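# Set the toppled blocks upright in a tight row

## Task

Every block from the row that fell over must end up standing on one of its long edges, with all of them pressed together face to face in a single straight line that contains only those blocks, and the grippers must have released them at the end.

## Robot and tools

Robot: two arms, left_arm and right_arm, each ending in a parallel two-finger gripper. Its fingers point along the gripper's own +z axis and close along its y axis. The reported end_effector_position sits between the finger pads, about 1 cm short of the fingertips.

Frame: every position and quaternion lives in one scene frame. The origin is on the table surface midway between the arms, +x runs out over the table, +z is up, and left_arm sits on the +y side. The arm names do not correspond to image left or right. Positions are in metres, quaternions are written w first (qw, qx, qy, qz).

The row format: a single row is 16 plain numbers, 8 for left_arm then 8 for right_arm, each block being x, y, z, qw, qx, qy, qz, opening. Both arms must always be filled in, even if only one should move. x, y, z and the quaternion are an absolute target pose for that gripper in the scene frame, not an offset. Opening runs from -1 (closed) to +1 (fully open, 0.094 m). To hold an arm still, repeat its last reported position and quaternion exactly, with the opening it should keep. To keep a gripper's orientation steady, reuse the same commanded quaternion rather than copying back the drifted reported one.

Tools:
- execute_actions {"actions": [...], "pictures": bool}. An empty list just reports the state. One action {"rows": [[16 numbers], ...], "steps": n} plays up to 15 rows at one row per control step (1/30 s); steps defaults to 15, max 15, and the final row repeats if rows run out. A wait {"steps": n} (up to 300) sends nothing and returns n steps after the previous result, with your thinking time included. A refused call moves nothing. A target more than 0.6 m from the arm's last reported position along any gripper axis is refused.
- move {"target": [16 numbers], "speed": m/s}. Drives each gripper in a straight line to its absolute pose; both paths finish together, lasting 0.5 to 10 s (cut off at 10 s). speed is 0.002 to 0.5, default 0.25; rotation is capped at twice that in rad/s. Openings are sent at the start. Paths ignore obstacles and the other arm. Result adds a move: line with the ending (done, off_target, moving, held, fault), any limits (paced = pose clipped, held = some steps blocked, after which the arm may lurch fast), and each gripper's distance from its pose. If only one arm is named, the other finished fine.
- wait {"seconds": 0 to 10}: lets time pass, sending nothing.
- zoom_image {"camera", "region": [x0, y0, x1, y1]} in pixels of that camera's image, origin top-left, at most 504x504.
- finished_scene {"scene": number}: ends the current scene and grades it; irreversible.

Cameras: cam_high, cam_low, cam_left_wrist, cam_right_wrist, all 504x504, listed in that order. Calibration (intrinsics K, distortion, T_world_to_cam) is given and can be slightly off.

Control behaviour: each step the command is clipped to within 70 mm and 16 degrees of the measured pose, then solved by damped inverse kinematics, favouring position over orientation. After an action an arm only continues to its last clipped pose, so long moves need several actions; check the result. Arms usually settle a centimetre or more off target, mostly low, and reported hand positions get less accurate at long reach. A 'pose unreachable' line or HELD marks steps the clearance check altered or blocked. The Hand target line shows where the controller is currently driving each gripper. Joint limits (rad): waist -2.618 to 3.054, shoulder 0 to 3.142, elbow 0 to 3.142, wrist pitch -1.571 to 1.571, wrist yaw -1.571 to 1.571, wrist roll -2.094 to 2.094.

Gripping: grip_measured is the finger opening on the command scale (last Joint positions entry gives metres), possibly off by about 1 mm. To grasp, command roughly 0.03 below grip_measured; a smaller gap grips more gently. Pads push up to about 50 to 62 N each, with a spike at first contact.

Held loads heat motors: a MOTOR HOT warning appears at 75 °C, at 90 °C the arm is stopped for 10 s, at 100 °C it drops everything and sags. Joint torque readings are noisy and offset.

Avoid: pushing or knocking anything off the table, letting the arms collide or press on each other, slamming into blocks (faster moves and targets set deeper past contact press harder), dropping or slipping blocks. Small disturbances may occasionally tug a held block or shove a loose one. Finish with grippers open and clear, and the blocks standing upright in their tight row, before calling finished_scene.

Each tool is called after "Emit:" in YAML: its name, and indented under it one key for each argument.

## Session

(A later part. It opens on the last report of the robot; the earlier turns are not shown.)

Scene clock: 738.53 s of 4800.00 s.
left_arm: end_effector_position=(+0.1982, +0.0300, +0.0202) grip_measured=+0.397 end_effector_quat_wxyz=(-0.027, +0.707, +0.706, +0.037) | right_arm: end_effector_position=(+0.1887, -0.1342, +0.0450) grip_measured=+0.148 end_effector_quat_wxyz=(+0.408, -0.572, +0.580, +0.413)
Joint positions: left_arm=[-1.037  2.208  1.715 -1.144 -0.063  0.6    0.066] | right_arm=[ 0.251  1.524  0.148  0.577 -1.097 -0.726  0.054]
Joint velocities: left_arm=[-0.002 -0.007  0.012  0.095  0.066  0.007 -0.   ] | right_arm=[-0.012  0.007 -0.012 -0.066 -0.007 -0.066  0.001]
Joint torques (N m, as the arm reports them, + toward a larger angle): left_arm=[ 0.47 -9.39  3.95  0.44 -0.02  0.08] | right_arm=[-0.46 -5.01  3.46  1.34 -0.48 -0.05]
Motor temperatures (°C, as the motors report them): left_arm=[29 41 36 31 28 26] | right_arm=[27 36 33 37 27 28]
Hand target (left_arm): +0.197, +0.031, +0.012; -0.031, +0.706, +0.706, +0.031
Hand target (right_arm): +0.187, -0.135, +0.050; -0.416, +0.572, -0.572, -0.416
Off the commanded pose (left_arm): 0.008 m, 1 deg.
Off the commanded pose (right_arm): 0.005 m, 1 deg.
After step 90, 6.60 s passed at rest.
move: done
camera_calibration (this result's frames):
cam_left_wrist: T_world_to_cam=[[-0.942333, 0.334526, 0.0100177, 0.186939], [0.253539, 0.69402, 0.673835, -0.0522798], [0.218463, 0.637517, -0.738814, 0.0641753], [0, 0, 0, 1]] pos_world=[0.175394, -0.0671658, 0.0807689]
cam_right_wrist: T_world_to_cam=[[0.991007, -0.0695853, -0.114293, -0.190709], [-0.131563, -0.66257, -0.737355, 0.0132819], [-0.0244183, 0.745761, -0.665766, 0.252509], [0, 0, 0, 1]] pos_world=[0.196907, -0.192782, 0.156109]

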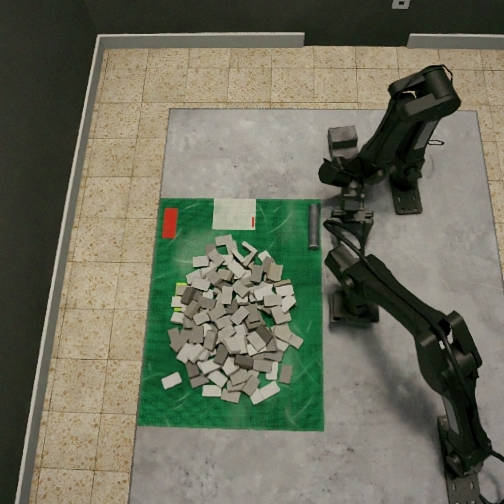

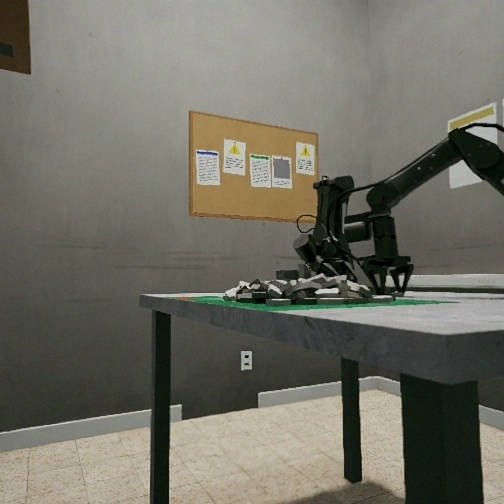

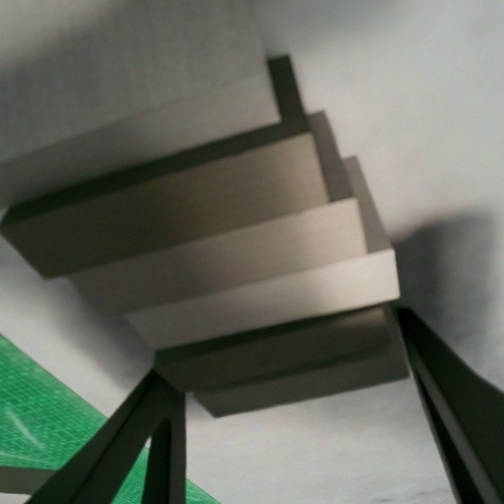

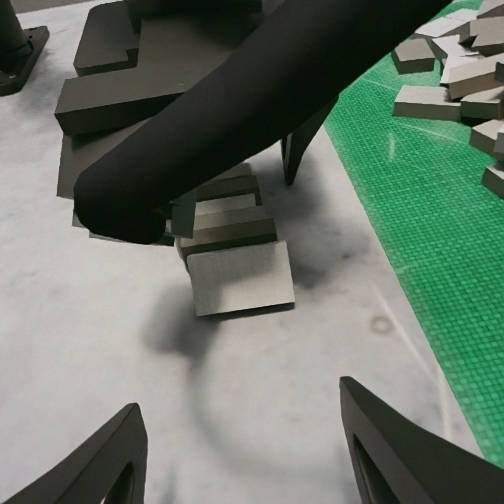

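Emit:
move:
  target: [0.194,0.043,0.014,-0.0308,0.7064,0.7064,0.0308,0.4, 0.187,-0.135,0.05,-0.4156,0.5721,-0.5721,-0.4156,0.15]
  speed: 0.02

Scene clock: 745.17 s of 4800.00 s.
left_arm: end_effector_position=(+0.1980, +0.0314, +0.0195) grip_measured=+0.397 end_effector_quat_wxyz=(-0.015, +0.705, +0.709, +0.029) | right_arm: end_effector_position=(+0.1887, -0.1342, +0.0449) grip_measured=+0.148 end_effector_quat_wxyz=(+0.408, -0.572, +0.580, +0.412)
Joint positions: left_arm=[-1.031  2.177  1.663 -1.097 -0.052  0.6    0.066] | right_arm=[ 0.251  1.524  0.148  0.577 -1.096 -0.726  0.054]
Joint velocities: left_arm=[-0.002  0.002 -0.017 -0.066 -0.037 -0.022  0.   ] | right_arm=[ 0.007 -0.017  0.007  0.007  0.037 -0.022 -0.001]
Joint torques (N m, as the arm reports them, + toward a larger angle): left_arm=[  0.88 -10.35   2.98   0.32  -0.07   0.15] | right_arm=[-0.41 -5.01  3.54  1.35 -0.47  0.01]
Motor temperatures (°C, as the motors report them): left_arm=[29 42 35 31 28 26] | right_arm=[27 36 33 37 27 28]
Hand target (left_arm): +0.194, +0.043, +0.014; -0.031, +0.706, +0.707, +0.031
Hand target (right_arm): +0.187, -0.135, +0.050; -0.416, +0.572, -0.572, -0.415
Off the commanded pose (left_arm): 0.013 m, 2 deg.
Off the commanded pose (right_arm): 0.005 m, 1 deg.
After step 90, 2.63 s passed at rest.
move: off_target (left_arm)
camera_calibration (this result's frames):
cam_left_wrist: T_world_to_cam=[[-0.94444, 0.328641, -0.00533855, 0.187138], [0.244947, 0.714568, 0.655281, -0.0513306], [0.219167, 0.617566, -0.755366, 0.0635461], [0, 0, 0, 1]] pos_world=[0.175387, -0.0640657, 0.0826356]
cam_right_wrist: T_world_to_cam=[[0.990999, -0.0698785, -0.114185, -0.190807], [-0.131672, -0.662725, -0.737196, 0.0132392], [-0.0241588, 0.745596, -0.66596, 0.252431], [0, 0, 0, 1]] pos_world=[0.196931, -0.19277, 0.156081]

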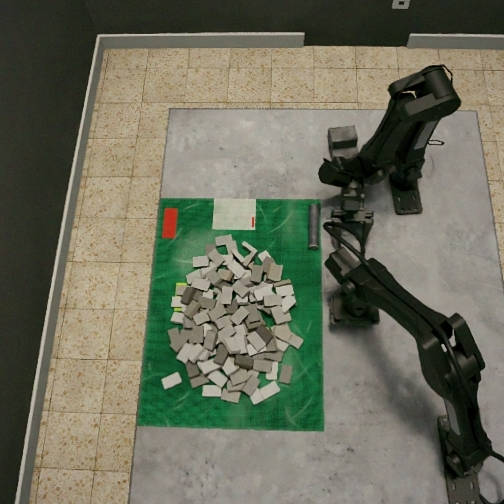

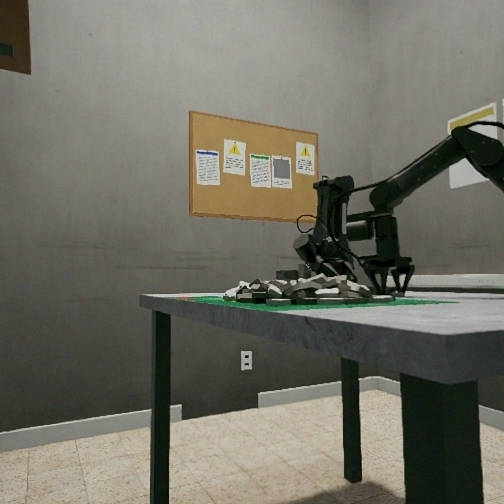

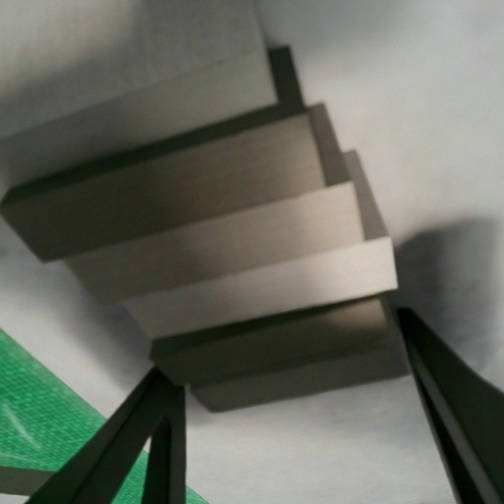

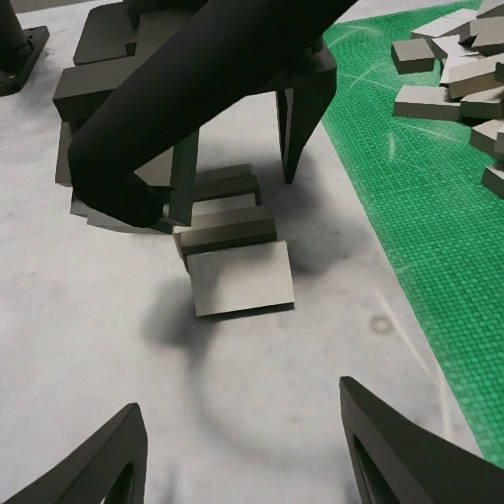

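Emit:
move:
  target: [0.194,0.046,0.030,-0.0308,0.7064,0.7064,0.0308,0.4, 0.187,-0.135,0.05,-0.4156,0.5721,-0.5721,-0.4156,0.15]
  speed: 0.03

Scene clock: 748.57 s of 4800.00 s.
left_arm: end_effector_position=(+0.1958, +0.0382, +0.0244) grip_measured=+0.397 end_effector_quat_wxyz=(-0.024, +0.705, +0.708, +0.031) | right_arm: end_effector_position=(+0.1887, -0.1342, +0.0450) grip_measured=+0.148 end_effector_quat_wxyz=(+0.408, -0.572, +0.580, +0.413)
Joint positions: left_arm=[-1.025  2.165  1.663 -1.128 -0.052  0.608  0.066] | right_arm=[ 0.251  1.524  0.148  0.577 -1.097 -0.726  0.054]
Joint velocities: left_arm=[ 0.002  0.012  0.007 -0.037  0.022 -0.007 -0.002] | right_arm=[ 0.007 -0.007 -0.007 -0.081  0.007 -0.066  0.   ]
Joint torques (N m, as the arm reports them, + toward a larger angle): left_arm=[  0.77 -11.4    4.04   0.13  -0.07   0.16] | right_arm=[-0.47 -4.99  3.5   1.34 -0.49  0.01]
Motor temperatures (°C, as the motors report them): left_arm=[29 43 35 31 28 26] | right_arm=[27 36 33 37 27 28]
Hand target (left_arm): +0.194, +0.046, +0.030; -0.031, +0.706, +0.706, +0.031
Hand target (right_arm): +0.187, -0.135, +0.050; -0.416, +0.572, -0.572, -0.416
Off the commanded pose (left_arm): 0.010 m, 1 deg.
Off the commanded pose (right_arm): 0.005 m, 1 deg.
move: done
camera_calibration (this result's frames):
cam_left_wrist: T_world_to_cam=[[-0.943785, 0.330379, 0.0109548, 0.182349], [0.253974, 0.703513, 0.663752, -0.0604281], [0.211583, 0.629221, -0.747872, 0.0644235], [0, 0, 0, 1]] pos_world=[0.173814, -0.0582689, 0.0862922]
cam_right_wrist: T_world_to_cam=[[0.991007, -0.0695853, -0.114293, -0.190709], [-0.131563, -0.66257, -0.737355, 0.0132819], [-0.0244183, 0.745761, -0.665766, 0.252509], [0, 0, 0, 1]] pos_world=[0.196907, -0.192782, 0.156109]

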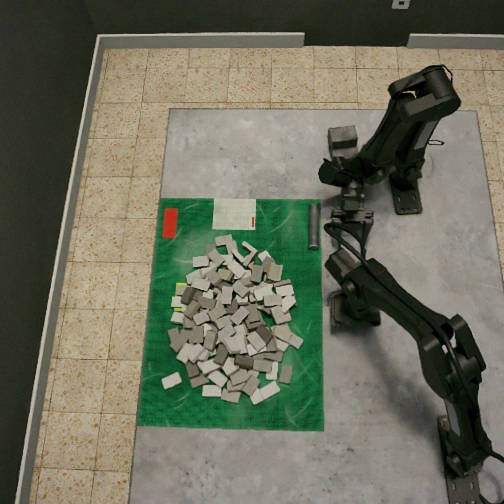

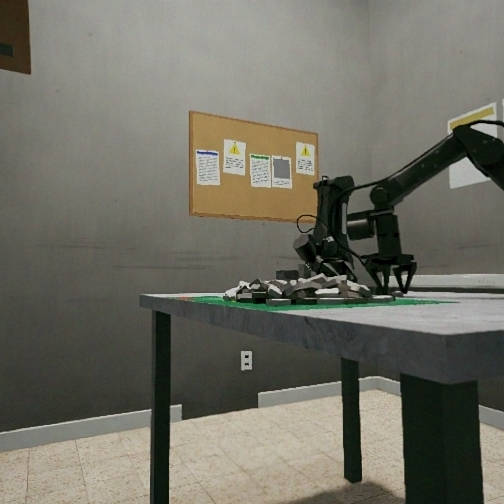

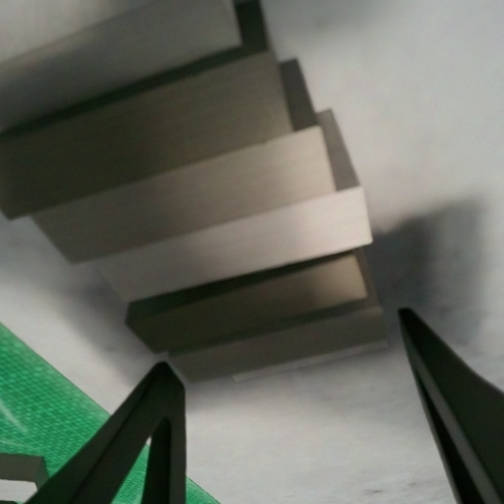

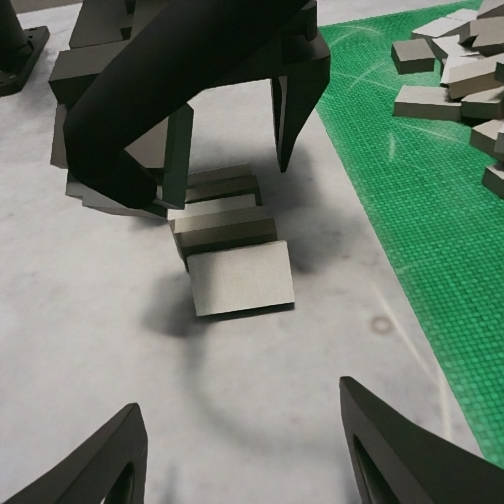

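Emit:
move:
  target: [0.193,0.051,0.016,-0.0308,0.7064,0.7064,0.0308,0.4, 0.187,-0.135,0.05,-0.4156,0.5721,-0.5721,-0.4156,0.15]
  speed: 0.02

Scene clock: 753.83 s of 4800.00 s.
left_arm: end_effector_position=(+0.1931, +0.0427, +0.0195) grip_measured=+0.397 end_effector_quat_wxyz=(-0.025, +0.707, +0.706, +0.031) | right_arm: end_effector_position=(+0.1887, -0.1342, +0.0450) grip_measured=+0.148 end_effector_quat_wxyz=(+0.408, -0.572, +0.580, +0.413)
Joint positions: left_arm=[-1.025  2.15   1.62  -1.099 -0.052  0.615  0.066] | right_arm=[ 0.251  1.524  0.148  0.577 -1.097 -0.726  0.054]
Joint velocities: left_arm=[-0.002 -0.002  0.017 -0.022 -0.007 -0.022 -0.002] | right_arm=[ 0.002 -0.012 -0.027 -0.051  0.066  0.007  0.001]
Joint torques (N m, as the arm reports them, + toward a larger angle): left_arm=[  1.18 -10.39   3.02   0.37  -0.05   0.13] | right_arm=[-0.47 -4.98  3.53  1.33 -0.48  0.  ]
Motor temperatures (°C, as the motors report them): left_arm=[29 44 34 31 28 26] | right_arm=[27 36 33 37 27 28]
Hand target (left_arm): +0.193, +0.051, +0.016; -0.031, +0.706, +0.706, +0.031
Hand target (right_arm): +0.187, -0.135, +0.050; -0.416, +0.572, -0.572, -0.416
Off the commanded pose (left_arm): 0.009 m, 1 deg.
Off the commanded pose (right_arm): 0.005 m, 1 deg.
After step 90, 1.27 s passed at rest.
move: done
camera_calibration (this result's frames):
cam_left_wrist: T_world_to_cam=[[-0.941745, 0.336128, 0.0115711, 0.177738], [0.258559, 0.701556, 0.664053, -0.0603978], [0.215089, 0.628361, -0.747596, 0.0578266], [0, 0, 0, 1]] pos_world=[0.170562, -0.0537061, 0.0812816]
cam_right_wrist: T_world_to_cam=[[0.991007, -0.0695853, -0.114293, -0.190709], [-0.131563, -0.66257, -0.737355, 0.0132819], [-0.0244183, 0.745761, -0.665766, 0.252509], [0, 0, 0, 1]] pos_world=[0.196907, -0.192782, 0.156109]

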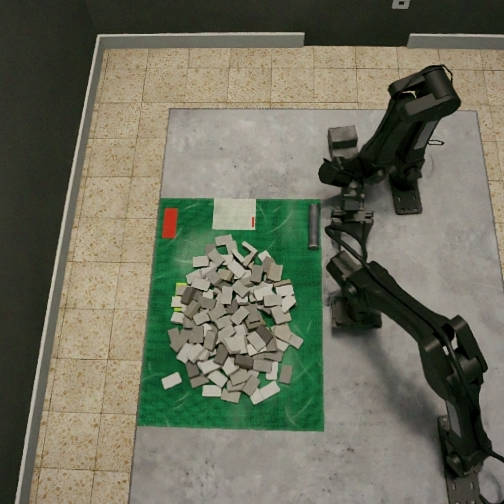

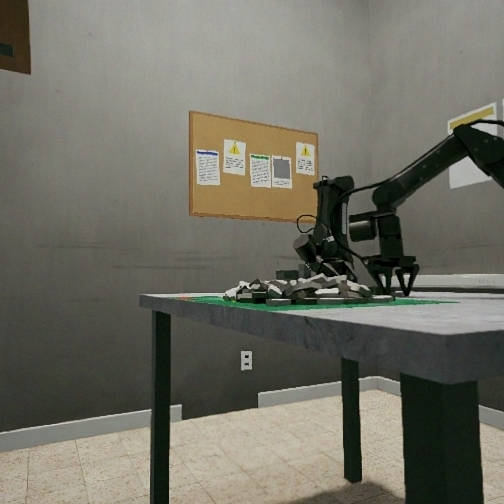

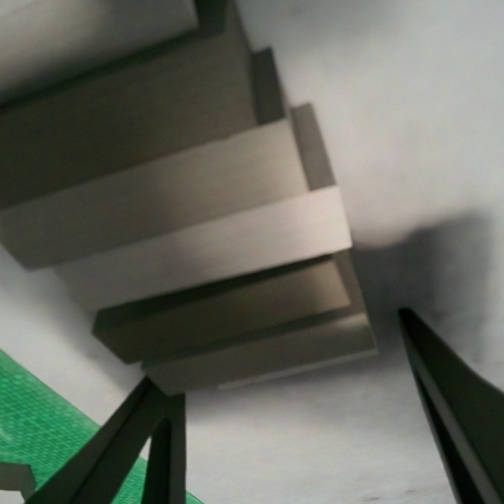

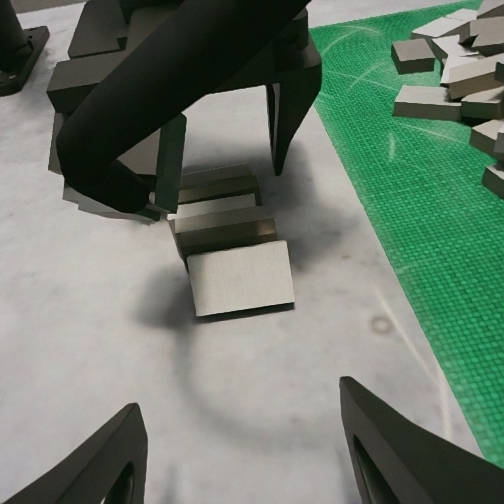

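Emit:
execute_actions:
  actions:
    - {"rows": [[0.193,0.048,0.017,-0.0308,0.7064,0.7064,0.0308,0.25, 0.187,-0.135,0.05,-0.4156,0.5721,-0.5721,-0.4156,0.15],[0.193,0.048,0.017,-0.0308,0.7064,0.7064,0.0308,0.1, 0.187,-0.135,0.05,-0.4156,0.5721,-0.5721,-0.4156,0.15],[0.193,0.048,0.017,-0.0308,0.7064,0.7064,0.0308,0.0, 0.187,-0.135,0.05,-0.4156,0.5721,-0.5721,-0.4156,0.15],[0.193,0.048,0.017,-0.0308,0.7064,0.7064,0.0308,-0.1, 0.187,-0.135,0.05,-0.4156,0.5721,-0.5721,-0.4156,0.15],[0.193,0.048,0.017,-0.0308,0.7064,0.7064,0.0308,-0.2, 0.187,-0.135,0.05,-0.4156,0.5721,-0.5721,-0.4156,0.15]], "steps": 15}

Scene clock: 760.57 s of 4800.00 s.
left_arm: end_effector_position=(+0.1945, +0.0435, +0.0194) grip_measured=-0.159 end_effector_quat_wxyz=(-0.024, +0.707, +0.706, +0.033) | right_arm: end_effector_position=(+0.1886, -0.1342, +0.0450) grip_measured=+0.148 end_effector_quat_wxyz=(+0.408, -0.572, +0.580, +0.413)
Joint positions: left_arm=[-1.023  2.15   1.619 -1.098 -0.057  0.615  0.04 ] | right_arm=[ 0.251  1.524  0.148  0.577 -1.097 -0.726  0.054]
Joint velocities: left_arm=[ 0.017  0.002 -0.012 -0.022  0.022  0.007  0.   ] | right_arm=[ 0.012 -0.007 -0.012  0.022  0.037 -0.007  0.   ]
Joint torques (N m, as the arm reports them, + toward a larger angle): left_arm=[ 0.59 -9.82  4.14  0.3  -0.03  0.1 ] | right_arm=[-0.44 -4.95  3.5   1.34 -0.51 -0.01]
Motor temperatures (°C, as the motors report them): left_arm=[29 44 34 31 28 26] | right_arm=[27 36 32 37 27 28]
Hand target (left_arm): +0.193, +0.048, +0.017; -0.031, +0.706, +0.706, +0.031
Hand target (right_arm): +0.187, -0.135, +0.050; -0.416, +0.572, -0.572, -0.416
Off the commanded pose (left_arm): 0.005 m, 1 deg.
Off the commanded pose (right_arm): 0.005 m, 1 deg.
Steps of this call (steps 1 to 90: nothing new was sent; then 3.23 s passed at rest; steps 91 to 105: all 15 steps of this action). Readings (end_effector_position):
91: left_arm (+0.1932, +0.0428, +0.0194) | right_arm (+0.1886, -0.1342, +0.0450)
92: left_arm (+0.1937, +0.0429, +0.0194) | right_arm (+0.1886, -0.1342, +0.0450)
94: left_arm (+0.1943, +0.0433, +0.0194) | right_arm (+0.1886, -0.1342, +0.0450)
98: left_arm (+0.1945, +0.0435, +0.0194) | right_arm (+0.1886, -0.1342, +0.0450)
105: the state above
camera_calibration (this result's frames):
cam_left_wrist: T_world_to_cam=[[-0.942209, 0.334923, 0.00834481, 0.17896], [0.25492, 0.700538, 0.66653, -0.0605553], [0.21739, 0.630138, -0.745431, 0.0564314], [0, 0, 0, 1]] pos_world=[0.171787, -0.053076, 0.0809343]
cam_right_wrist: T_world_to_cam=[[0.991015, -0.069292, -0.114402, -0.19061], [-0.131454, -0.662415, -0.737513, 0.0133246], [-0.0246779, 0.745925, -0.665572, 0.252588], [0, 0, 0, 1]] pos_world=[0.196883, -0.192793, 0.156136]

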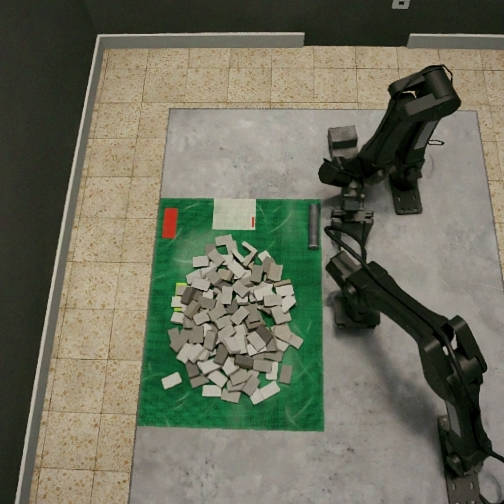

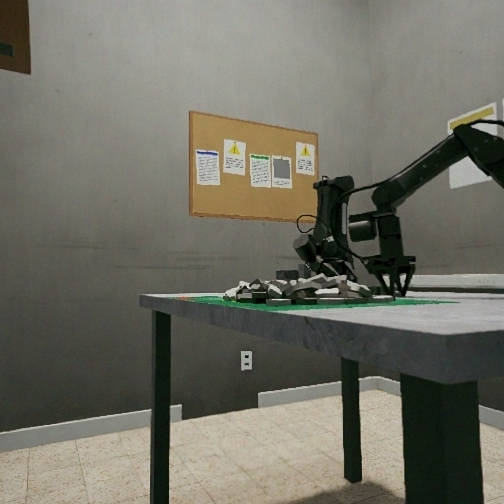

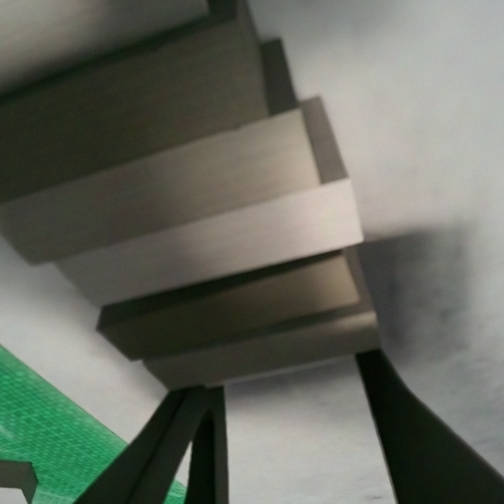

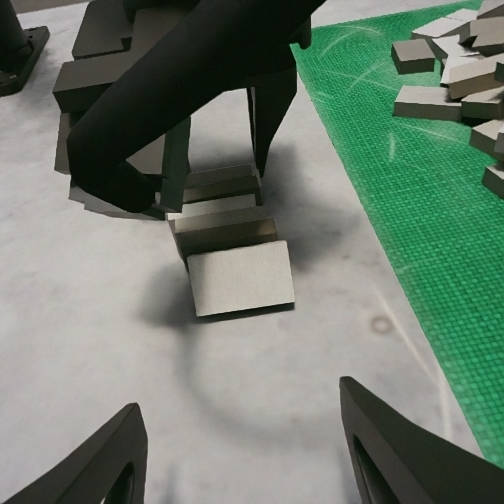

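Emit:
execute_actions:
  actions: []

Scene clock: 771.17 s of 4800.00 s.
left_arm: end_effector_position=(+0.1945, +0.0435, +0.0194) grip_measured=-0.159 end_effector_quat_wxyz=(-0.024, +0.707, +0.706, +0.033) | right_arm: end_effector_position=(+0.1886, -0.1342, +0.0450) grip_measured=+0.148 end_effector_quat_wxyz=(+0.408, -0.572, +0.580, +0.413)
Joint positions: left_arm=[-1.023  2.15   1.619 -1.098 -0.057  0.615  0.04 ] | right_arm=[ 0.251  1.524  0.148  0.577 -1.097 -0.726  0.054]
Joint velocities: left_arm=[ 0.012  0.017  0.007  0.066 -0.022  0.022 -0.001] | right_arm=[ 0.002 -0.022 -0.022 -0.022 -0.081  0.007  0.002]
Joint torques (N m, as the arm reports them, + toward a larger angle): left_arm=[ 0.67 -9.82  4.16  0.3  -0.01  0.1 ] | right_arm=[-0.47 -4.98  3.55  1.35 -0.48  0.  ]
Motor temperatures (°C, as the motors report them): left_arm=[29 44 34 31 28 26] | right_arm=[27 36 32 37 27 28]
Hand target (left_arm): +0.193, +0.048, +0.017; -0.031, +0.706, +0.706, +0.031
Hand target (right_arm): +0.187, -0.135, +0.050; -0.416, +0.572, -0.572, -0.416
Off the commanded pose (left_arm): 0.005 m, 1 deg.
Off the commanded pose (right_arm): 0.005 m, 1 deg.
Steps of this call (steps 1 to 90: nothing new was sent; then 7.60 s passed at rest). Readings (end_effector_position):
1: left_arm (+0.1945, +0.0435, +0.0194) | right_arm (+0.1886, -0.1342, +0.0450)
2: left_arm (+0.1945, +0.0435, +0.0194) | right_arm (+0.1886, -0.1342, +0.0450)
4: left_arm (+0.1945, +0.0435, +0.0194) | right_arm (+0.1886, -0.1342, +0.0450)
8: left_arm (+0.1945, +0.0435, +0.0194) | right_arm (+0.1886, -0.1342, +0.0450)
90: the state above
camera_calibration (this result's frames):
cam_left_wrist: T_world_to_cam=[[-0.942209, 0.334923, 0.00834481, 0.17896], [0.25492, 0.700538, 0.66653, -0.0605553], [0.21739, 0.630138, -0.745431, 0.0564314], [0, 0, 0, 1]] pos_world=[0.171787, -0.053076, 0.0809343]
cam_right_wrist: T_world_to_cam=[[0.991015, -0.069292, -0.114402, -0.19061], [-0.131454, -0.662415, -0.737513, 0.0133246], [-0.0246779, 0.745925, -0.665572, 0.252588], [0, 0, 0, 1]] pos_world=[0.196883, -0.192793, 0.156136]

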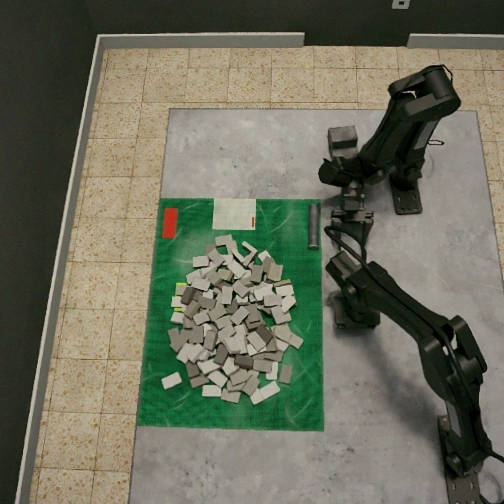

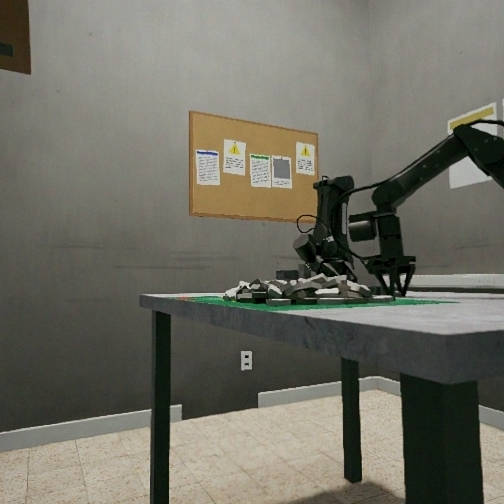

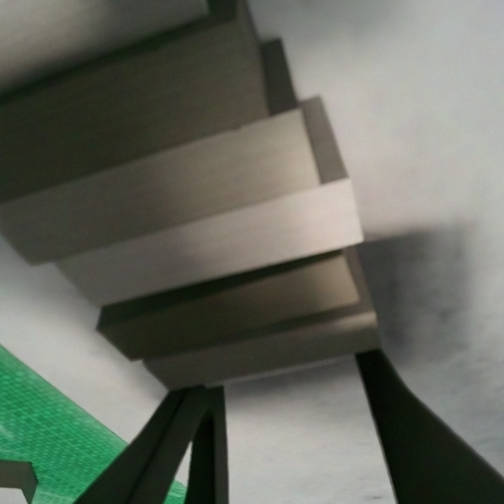

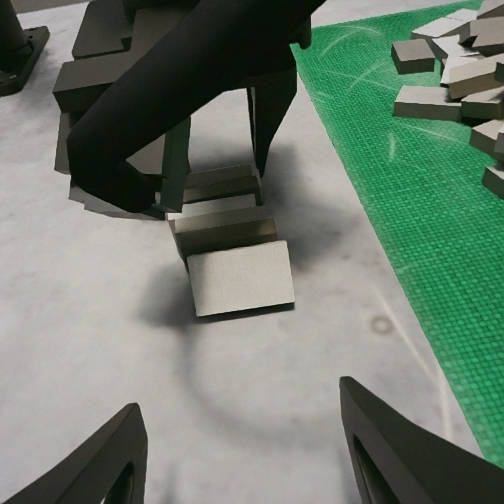

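Emit:
zoom_image:
  camera: "cam_left_wrist"
  region: [130, 280, 430, 504]

Emit:
zoom_image:
  camera: "cam_right_wrist"
  region: [100, 100, 360, 340]

Region (130, 280, 430, 504) of cam_left_wrist's 504x504 image, scaled by 1.680, with more detail than that image has; it fills the top 376 rows of this view, and the rest is white.

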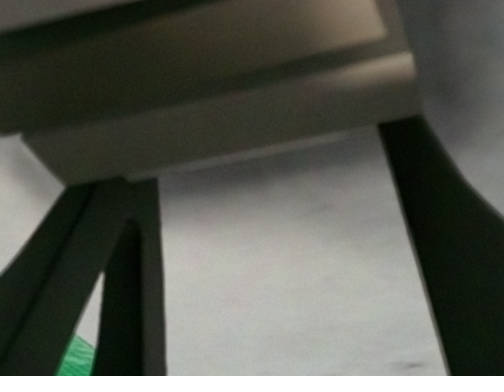

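Region (100, 100, 360, 340) of cam_right_wrist's 504x504 image, scaled by 1.938, with more detail than that image has; it fills the top 465 rows of this view, and the rest is white.

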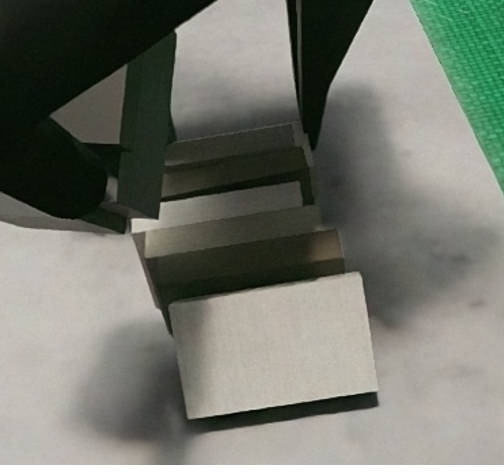

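Emit:
move:
  target: [0.193,0.055,0.05,-0.0308,0.7064,0.7064,0.0308,-0.2,0.187,-0.135,0.05,-0.4156,0.5721,-0.5721,-0.4156,0.15]
  speed: 0.05

Scene clock: 788.73 s of 4800.00 s.
left_arm: end_effector_position=(+0.1878, +0.0589, +0.0343) grip_measured=-0.159 end_effector_quat_wxyz=(-0.045, +0.705, +0.707, +0.036) | right_arm: end_effector_position=(+0.1887, -0.1342, +0.0450) grip_measured=+0.148 end_effector_quat_wxyz=(+0.408, -0.572, +0.580, +0.413)
Joint positions: left_arm=[-1.014  2.114  1.619 -1.178 -0.057  0.62   0.04 ] | right_arm=[ 0.251  1.524  0.148  0.577 -1.097 -0.726  0.054]
Joint velocities: left_arm=[ 0.007  0.002  0.012 -0.081  0.007  0.022  0.   ] | right_arm=[-0.007 -0.007  0.012 -0.022  0.007  0.022 -0.001]
Joint torques (N m, as the arm reports them, + toward a larger angle): left_arm=[  0.77 -11.26   6.98   0.08  -0.02   0.14] | right_arm=[-0.5  -4.98  3.52  1.35 -0.48 -0.01]
Motor temperatures (°C, as the motors report them): left_arm=[29 45 34 31 28 26] | right_arm=[27 36 32 37 27 28]
Hand target (left_arm): +0.192, +0.056, +0.050; -0.030, +0.706, +0.706, +0.031
Hand target (right_arm): +0.187, -0.135, +0.050; -0.416, +0.572, -0.572, -0.416
Off the commanded pose (left_arm): 0.017 m, 2 deg.
Off the commanded pose (right_arm): 0.005 m, 1 deg.
After step 90, 13.50 s passed at rest.
move: off_target (left_arm)
camera_calibration (this result's frames):
cam_left_wrist: T_world_to_cam=[[-0.943069, 0.329696, 0.0438284, 0.166628], [0.26879, 0.677888, 0.684266, -0.0815195], [0.195889, 0.657091, -0.727914, 0.0610884], [0, 0, 0, 1]] pos_world=[0.167087, -0.0398161, 0.0929451]
cam_right_wrist: T_world_to_cam=[[0.991007, -0.0695853, -0.114293, -0.190709], [-0.131563, -0.66257, -0.737355, 0.0132819], [-0.0244183, 0.745761, -0.665766, 0.252509], [0, 0, 0, 1]] pos_world=[0.196907, -0.192782, 0.156109]

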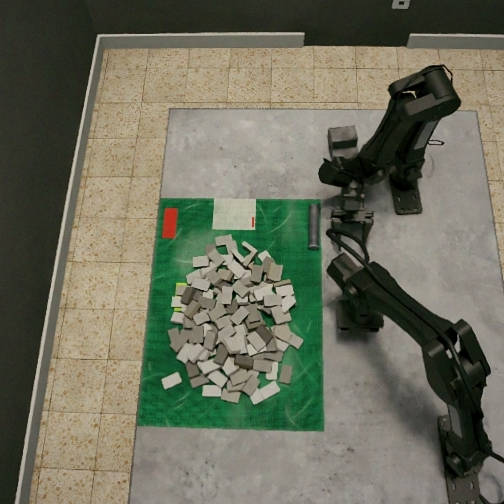

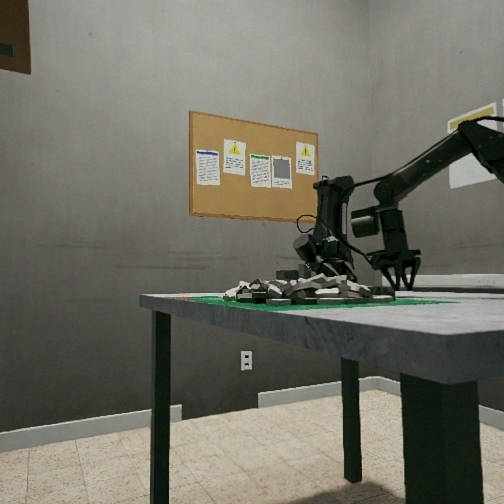

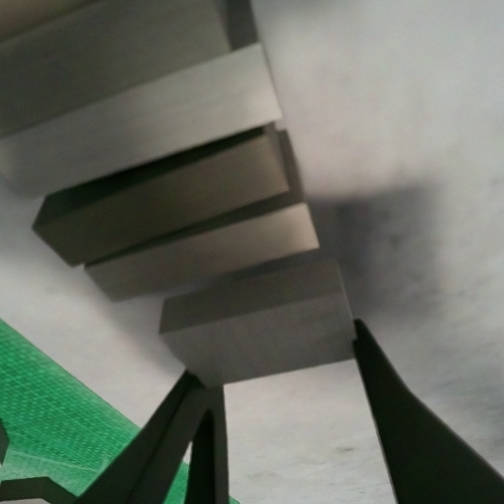

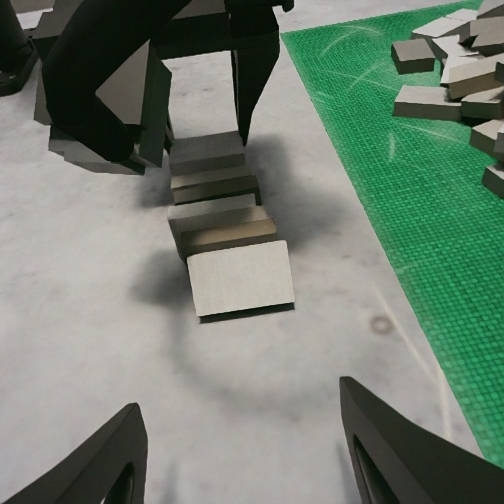

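Emit:
zoom_image:
  camera: "cam_left_wrist"
  region: [60, 180, 420, 440]

Emit:
zoom_image:
  camera: "cam_right_wrist"
  region: [120, 90, 320, 330]

Region (60, 180, 420, 440) of cam_left_wrist's 504x504 image, scaled by 1.400, with more detail than that image has.

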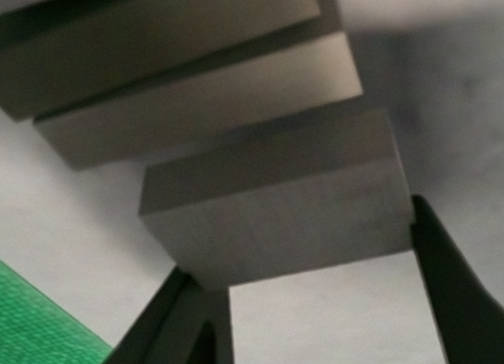

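Region (120, 90, 320, 330) of cam_right_wrist's 504x504 image, scaled by 2.100, with more detail than that image has.

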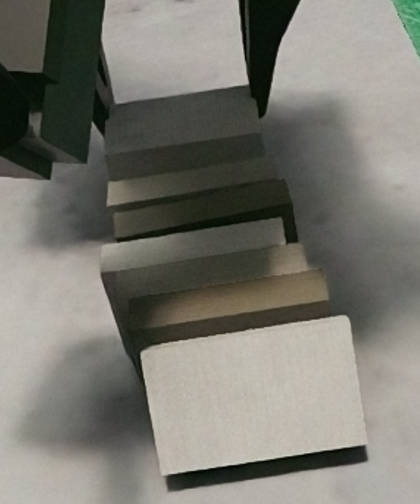

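Emit:
move:
  target: [0.191,0.068,0.018,-0.0308,0.7064,0.7064,0.0308,-0.2,0.187,-0.135,0.05,-0.4156,0.5721,-0.5721,-0.4156,0.15]
  speed: 0.03

Scene clock: 835.97 s of 4800.00 s.
left_arm: end_effector_position=(+0.1867, +0.0665, +0.0193) grip_measured=-0.159 end_effector_quat_wxyz=(-0.042, +0.706, +0.706, +0.034) | right_arm: end_effector_position=(+0.1887, -0.1342, +0.0450) grip_measured=+0.148 end_effector_quat_wxyz=(+0.408, -0.572, +0.580, +0.413)
Joint positions: left_arm=[-1.003  2.098  1.534 -1.1   -0.055  0.634  0.04 ] | right_arm=[ 0.251  1.524  0.148  0.577 -1.097 -0.726  0.054]
Joint velocities: left_arm=[-0.007 -0.017 -0.007  0.007  0.022 -0.007 -0.001] | right_arm=[-0.012 -0.007 -0.017 -0.007 -0.022  0.007  0.001]
Joint torques (N m, as the arm reports them, + toward a larger angle): left_arm=[  1.22 -10.29   3.38   0.51  -0.08   0.19] | right_arm=[-0.4  -5.    3.5   1.34 -0.5  -0.01]
Motor temperatures (°C, as the motors report them): left_arm=[29 49 36 30 28 26] | right_arm=[27 36 32 37 28 28]
Hand target (left_arm): +0.191, +0.068, +0.018; -0.031, +0.706, +0.707, +0.031
Hand target (right_arm): +0.187, -0.135, +0.050; -0.416, +0.572, -0.572, -0.416
Off the commanded pose (left_arm): 0.005 m, 1 deg.
Off the commanded pose (right_arm): 0.005 m, 1 deg.
After step 90, 43.37 s passed at rest.
move: done
camera_calibration (this result's frames):
cam_left_wrist: T_world_to_cam=[[-0.941953, 0.333317, 0.0403068, 0.163331], [0.270464, 0.682182, 0.679321, -0.0766218], [0.198933, 0.65079, -0.732734, 0.045358], [0, 0, 0, 1]] pos_world=[0.16555, -0.0316896, 0.0787028]
cam_right_wrist: T_world_to_cam=[[0.991007, -0.0695853, -0.114293, -0.190709], [-0.131563, -0.66257, -0.737355, 0.0132819], [-0.0244183, 0.745761, -0.665766, 0.252509], [0, 0, 0, 1]] pos_world=[0.196907, -0.192782, 0.156109]

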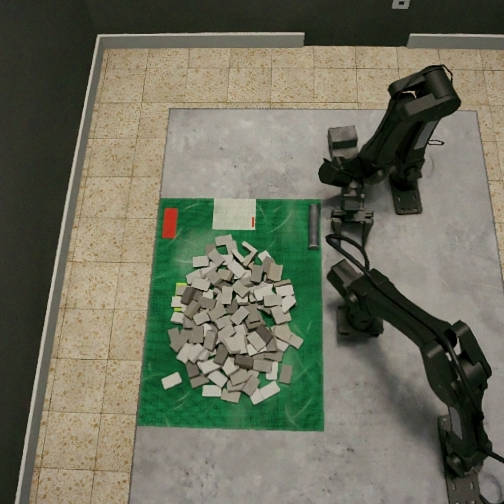

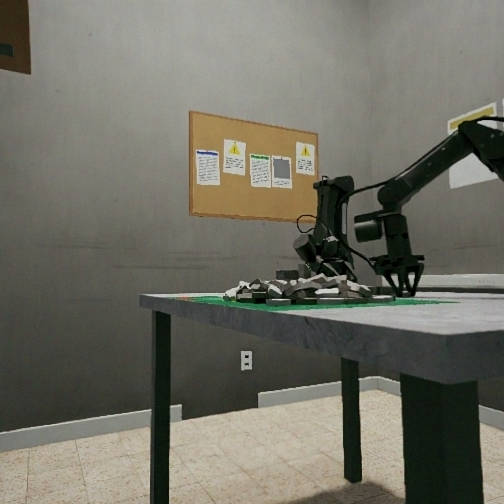

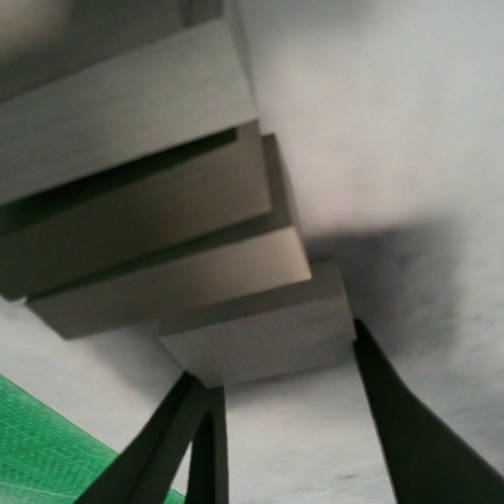

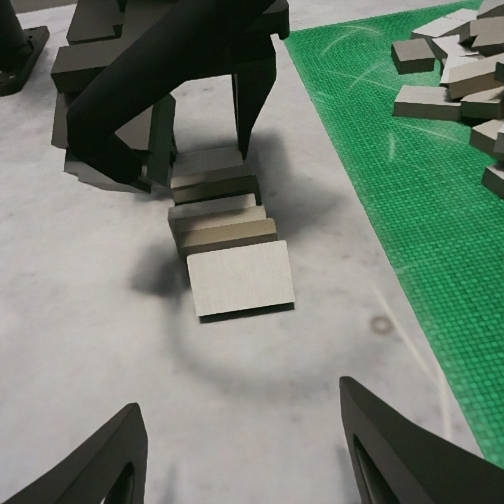

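Emit:
execute_actions:
  actions:
    - {"rows": [[0.191,0.068,0.018,-0.0308,0.7064,0.7064,0.0308,0.15,0.187,-0.135,0.05,-0.4156,0.5721,-0.5721,-0.4156,0.15]], "steps": 15}
  pictures: false

Emit:
move:
  target: [0.191,0.056,0.034,-0.0308,0.7064,0.7064,0.0308,0.15,0.187,-0.135,0.05,-0.4156,0.5721,-0.5721,-0.4156,0.15]
  speed: 0.05

Scene clock: 839.53 s of 4800.00 s.
left_arm: end_effector_position=(+0.1878, +0.0658, +0.0197) grip_measured=+0.147 end_effector_quat_wxyz=(-0.039, +0.706, +0.706, +0.033) | right_arm: end_effector_position=(+0.1886, -0.1342, +0.0450) grip_measured=+0.148 end_effector_quat_wxyz=(+0.408, -0.572, +0.580, +0.413)
Joint positions: left_arm=[-1.001  2.097  1.534 -1.095 -0.054  0.635  0.054] | right_arm=[ 0.251  1.524  0.148  0.577 -1.097 -0.726  0.054]
Joint velocities: left_arm=[ 0.007  0.007 -0.002  0.022  0.051 -0.022 -0.   ] | right_arm=[-0.007 -0.002  0.007 -0.022  0.022  0.051 -0.   ]
Joint torques (N m, as the arm reports them, + toward a larger angle): left_arm=[  1.05 -10.24   3.3    0.5   -0.04   0.15] | right_arm=[-0.43 -5.    3.56  1.35 -0.48 -0.01]
Motor temperatures (°C, as the motors report them): left_arm=[29 49 35 30 28 26] | right_arm=[27 36 32 37 28 28]
Hand target (left_arm): +0.191, +0.068, +0.018; -0.031, +0.706, +0.706, +0.031
Hand target (right_arm): +0.187, -0.135, +0.050; -0.416, +0.572, -0.572, -0.416
Off the commanded pose (left_arm): 0.004 m, 1 deg.
Off the commanded pose (right_arm): 0.005 m, 1 deg.
Steps of this call (steps 1 to 90: nothing new was sent; then 0.07 s passed at rest; steps 91 to 105: all 15 steps of this action). Readings (end_effector_position):
91: left_arm (+0.1866, +0.0664, +0.0195) | right_arm (+0.1886, -0.1342, +0.0450)
92: left_arm (+0.1870, +0.0660, +0.0197) | right_arm (+0.1886, -0.1342, +0.0450)
94: left_arm (+0.1876, +0.0659, +0.0197) | right_arm (+0.1886, -0.1342, +0.0450)
98: left_arm (+0.1878, +0.0658, +0.0197) | right_arm (+0.1886, -0.1342, +0.0450)
105: the state above

Scene clock: 840.50 s of 4800.00 s.
left_arm: end_effector_position=(+0.1913, +0.0610, +0.0280) grip_measured=+0.147 end_effector_quat_wxyz=(-0.033, +0.706, +0.706, +0.032) | right_arm: end_effector_position=(+0.1887, -0.1342, +0.0450) grip_measured=+0.148 end_effector_quat_wxyz=(+0.408, -0.572, +0.580, +0.413)
Joint positions: left_arm=[-1.001  2.097  1.569 -1.118 -0.054  0.635  0.054] | right_arm=[ 0.251  1.524  0.148  0.577 -1.097 -0.726  0.054]
Joint velocities: left_arm=[-0.002 -0.007 -0.002 -0.066 -0.051  0.037  0.   ] | right_arm=[-0.002  0.007  0.012 -0.051  0.007  0.007 -0.   ]
Joint torques (N m, as the arm reports them, + toward a larger angle): left_arm=[-0.56 -9.19  7.03  0.14 -0.06 -0.02] | right_arm=[-0.49 -4.97  3.48  1.33 -0.47 -0.02]
Motor temperatures (°C, as the motors report them): left_arm=[29 48 35 30 28 26] | right_arm=[27 36 32 37 28 28]
Hand target (left_arm): +0.191, +0.056, +0.034; -0.030, +0.706, +0.706, +0.031
Hand target (right_arm): +0.187, -0.135, +0.050; -0.416, +0.572, -0.572, -0.416
Off the commanded pose (left_arm): 0.008 m, 0 deg.
Off the commanded pose (right_arm): 0.005 m, 1 deg.
move: done
camera_calibration (this result's frames):
cam_left_wrist: T_world_to_cam=[[-0.94245, 0.333408, 0.0250455, 0.169669], [0.262991, 0.692973, 0.671285, -0.0790199], [0.206456, 0.63924, -0.740776, 0.0538852], [0, 0, 0, 1]] pos_world=[0.169561, -0.0362559, 0.0887123]
cam_right_wrist: T_world_to_cam=[[0.991007, -0.0695853, -0.114293, -0.190709], [-0.131563, -0.66257, -0.737355, 0.0132819], [-0.0244183, 0.745761, -0.665766, 0.252509], [0, 0, 0, 1]] pos_world=[0.196907, -0.192782, 0.156109]

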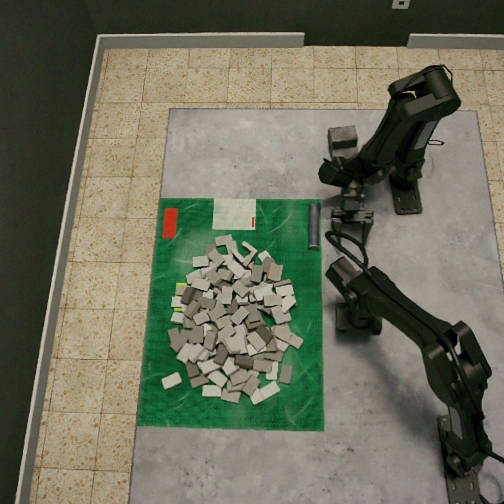

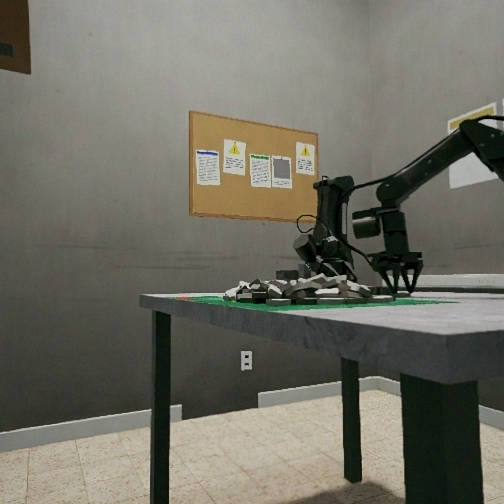

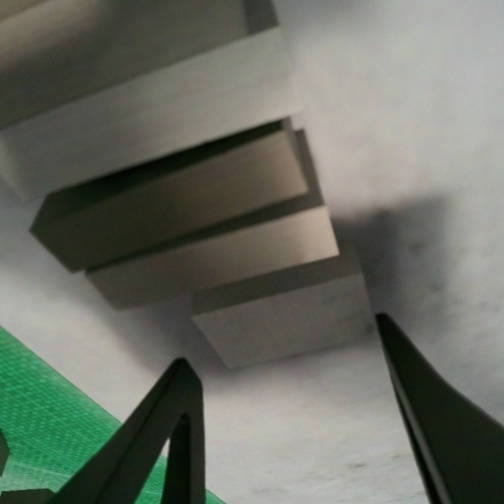

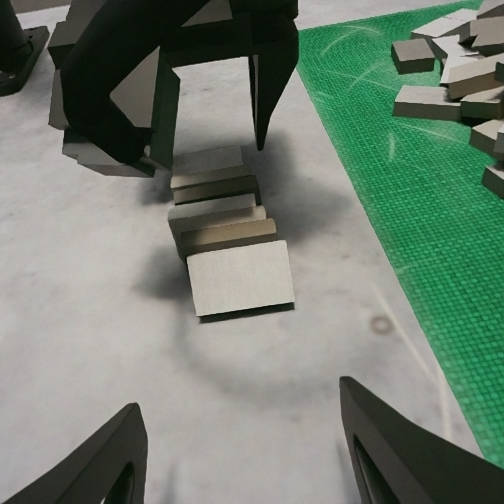

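Emit:
move:
  target: [0.185,0.049,0.024,-0.0308,0.7064,0.7064,0.0308,0.15,0.187,-0.135,0.05,-0.4156,0.5721,-0.5721,-0.4156,0.15]
  speed: 0.03

Scene clock: 855.97 s of 4800.00 s.
left_arm: end_effector_position=(+0.1832, +0.0573, +0.0234) grip_measured=+0.147 end_effector_quat_wxyz=(-0.040, +0.708, +0.704, +0.034) | right_arm: end_effector_position=(+0.1887, -0.1342, +0.0450) grip_measured=+0.148 end_effector_quat_wxyz=(+0.408, -0.572, +0.580, +0.413)
Joint positions: left_arm=[-1.025  2.11   1.569 -1.121 -0.054  0.616  0.054] | right_arm=[ 0.251  1.524  0.148  0.577 -1.097 -0.726  0.054]
Joint velocities: left_arm=[-0.007  0.027 -0.002  0.007 -0.022 -0.051  0.   ] | right_arm=[-0.002 -0.007  0.007 -0.095 -0.007  0.022 -0.   ]
Joint torques (N m, as the arm reports them, + toward a larger angle): left_arm=[-0.66 -8.62  6.3   0.35 -0.03 -0.05] | right_arm=[-0.47 -4.96  3.46  1.33 -0.47 -0.02]
Motor temperatures (°C, as the motors report them): left_arm=[29 47 36 30 28 26] | right_arm=[27 36 32 37 28 28]
Hand target (left_arm): +0.185, +0.049, +0.024; -0.031, +0.706, +0.706, +0.030
Hand target (right_arm): +0.187, -0.135, +0.050; -0.416, +0.572, -0.572, -0.416
Off the commanded pose (left_arm): 0.009 m, 1 deg.
Off the commanded pose (right_arm): 0.005 m, 1 deg.
After step 90, 11.67 s passed at rest.
move: done
camera_calibration (this result's frames):
cam_left_wrist: T_world_to_cam=[[-0.940644, 0.33739, 0.0368346, 0.162553], [0.271435, 0.682693, 0.67842, -0.0723265], [0.203745, 0.64815, -0.733751, 0.054272], [0, 0, 0, 1]] pos_world=[0.161478, -0.0406432, 0.0829023]
cam_right_wrist: T_world_to_cam=[[0.991007, -0.0695853, -0.114293, -0.190709], [-0.131563, -0.66257, -0.737355, 0.0132819], [-0.0244183, 0.745761, -0.665766, 0.252509], [0, 0, 0, 1]] pos_world=[0.196907, -0.192782, 0.156109]

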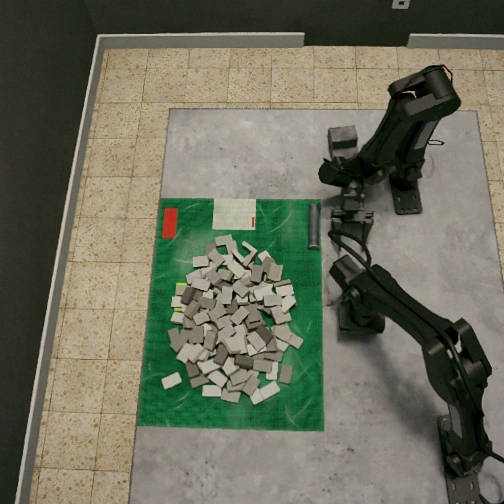

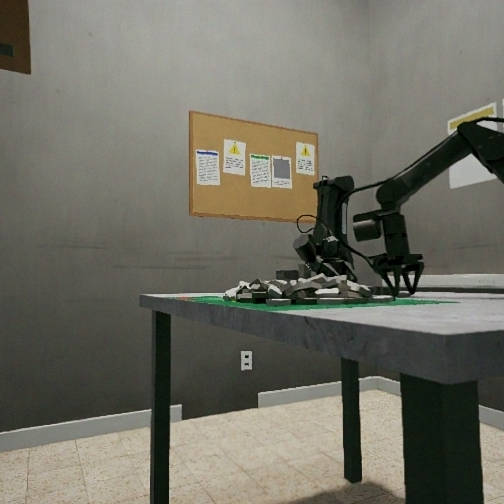

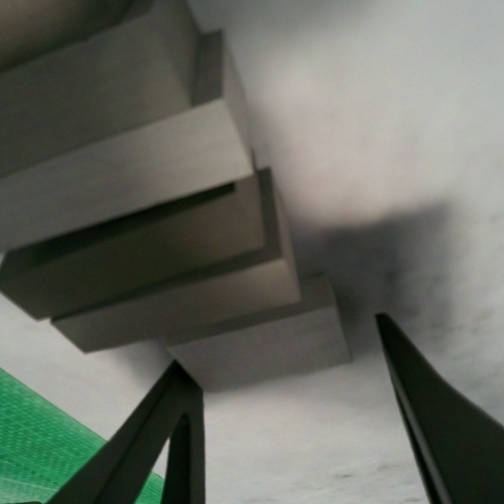

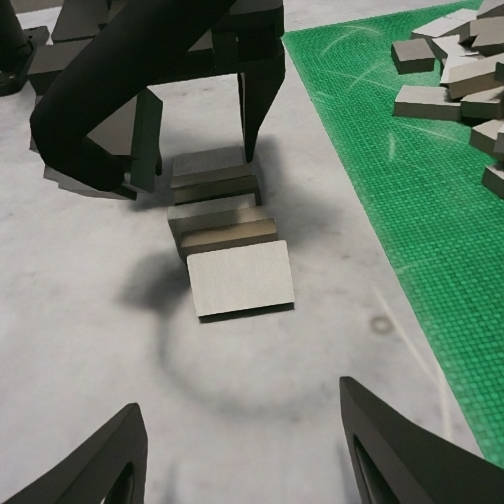

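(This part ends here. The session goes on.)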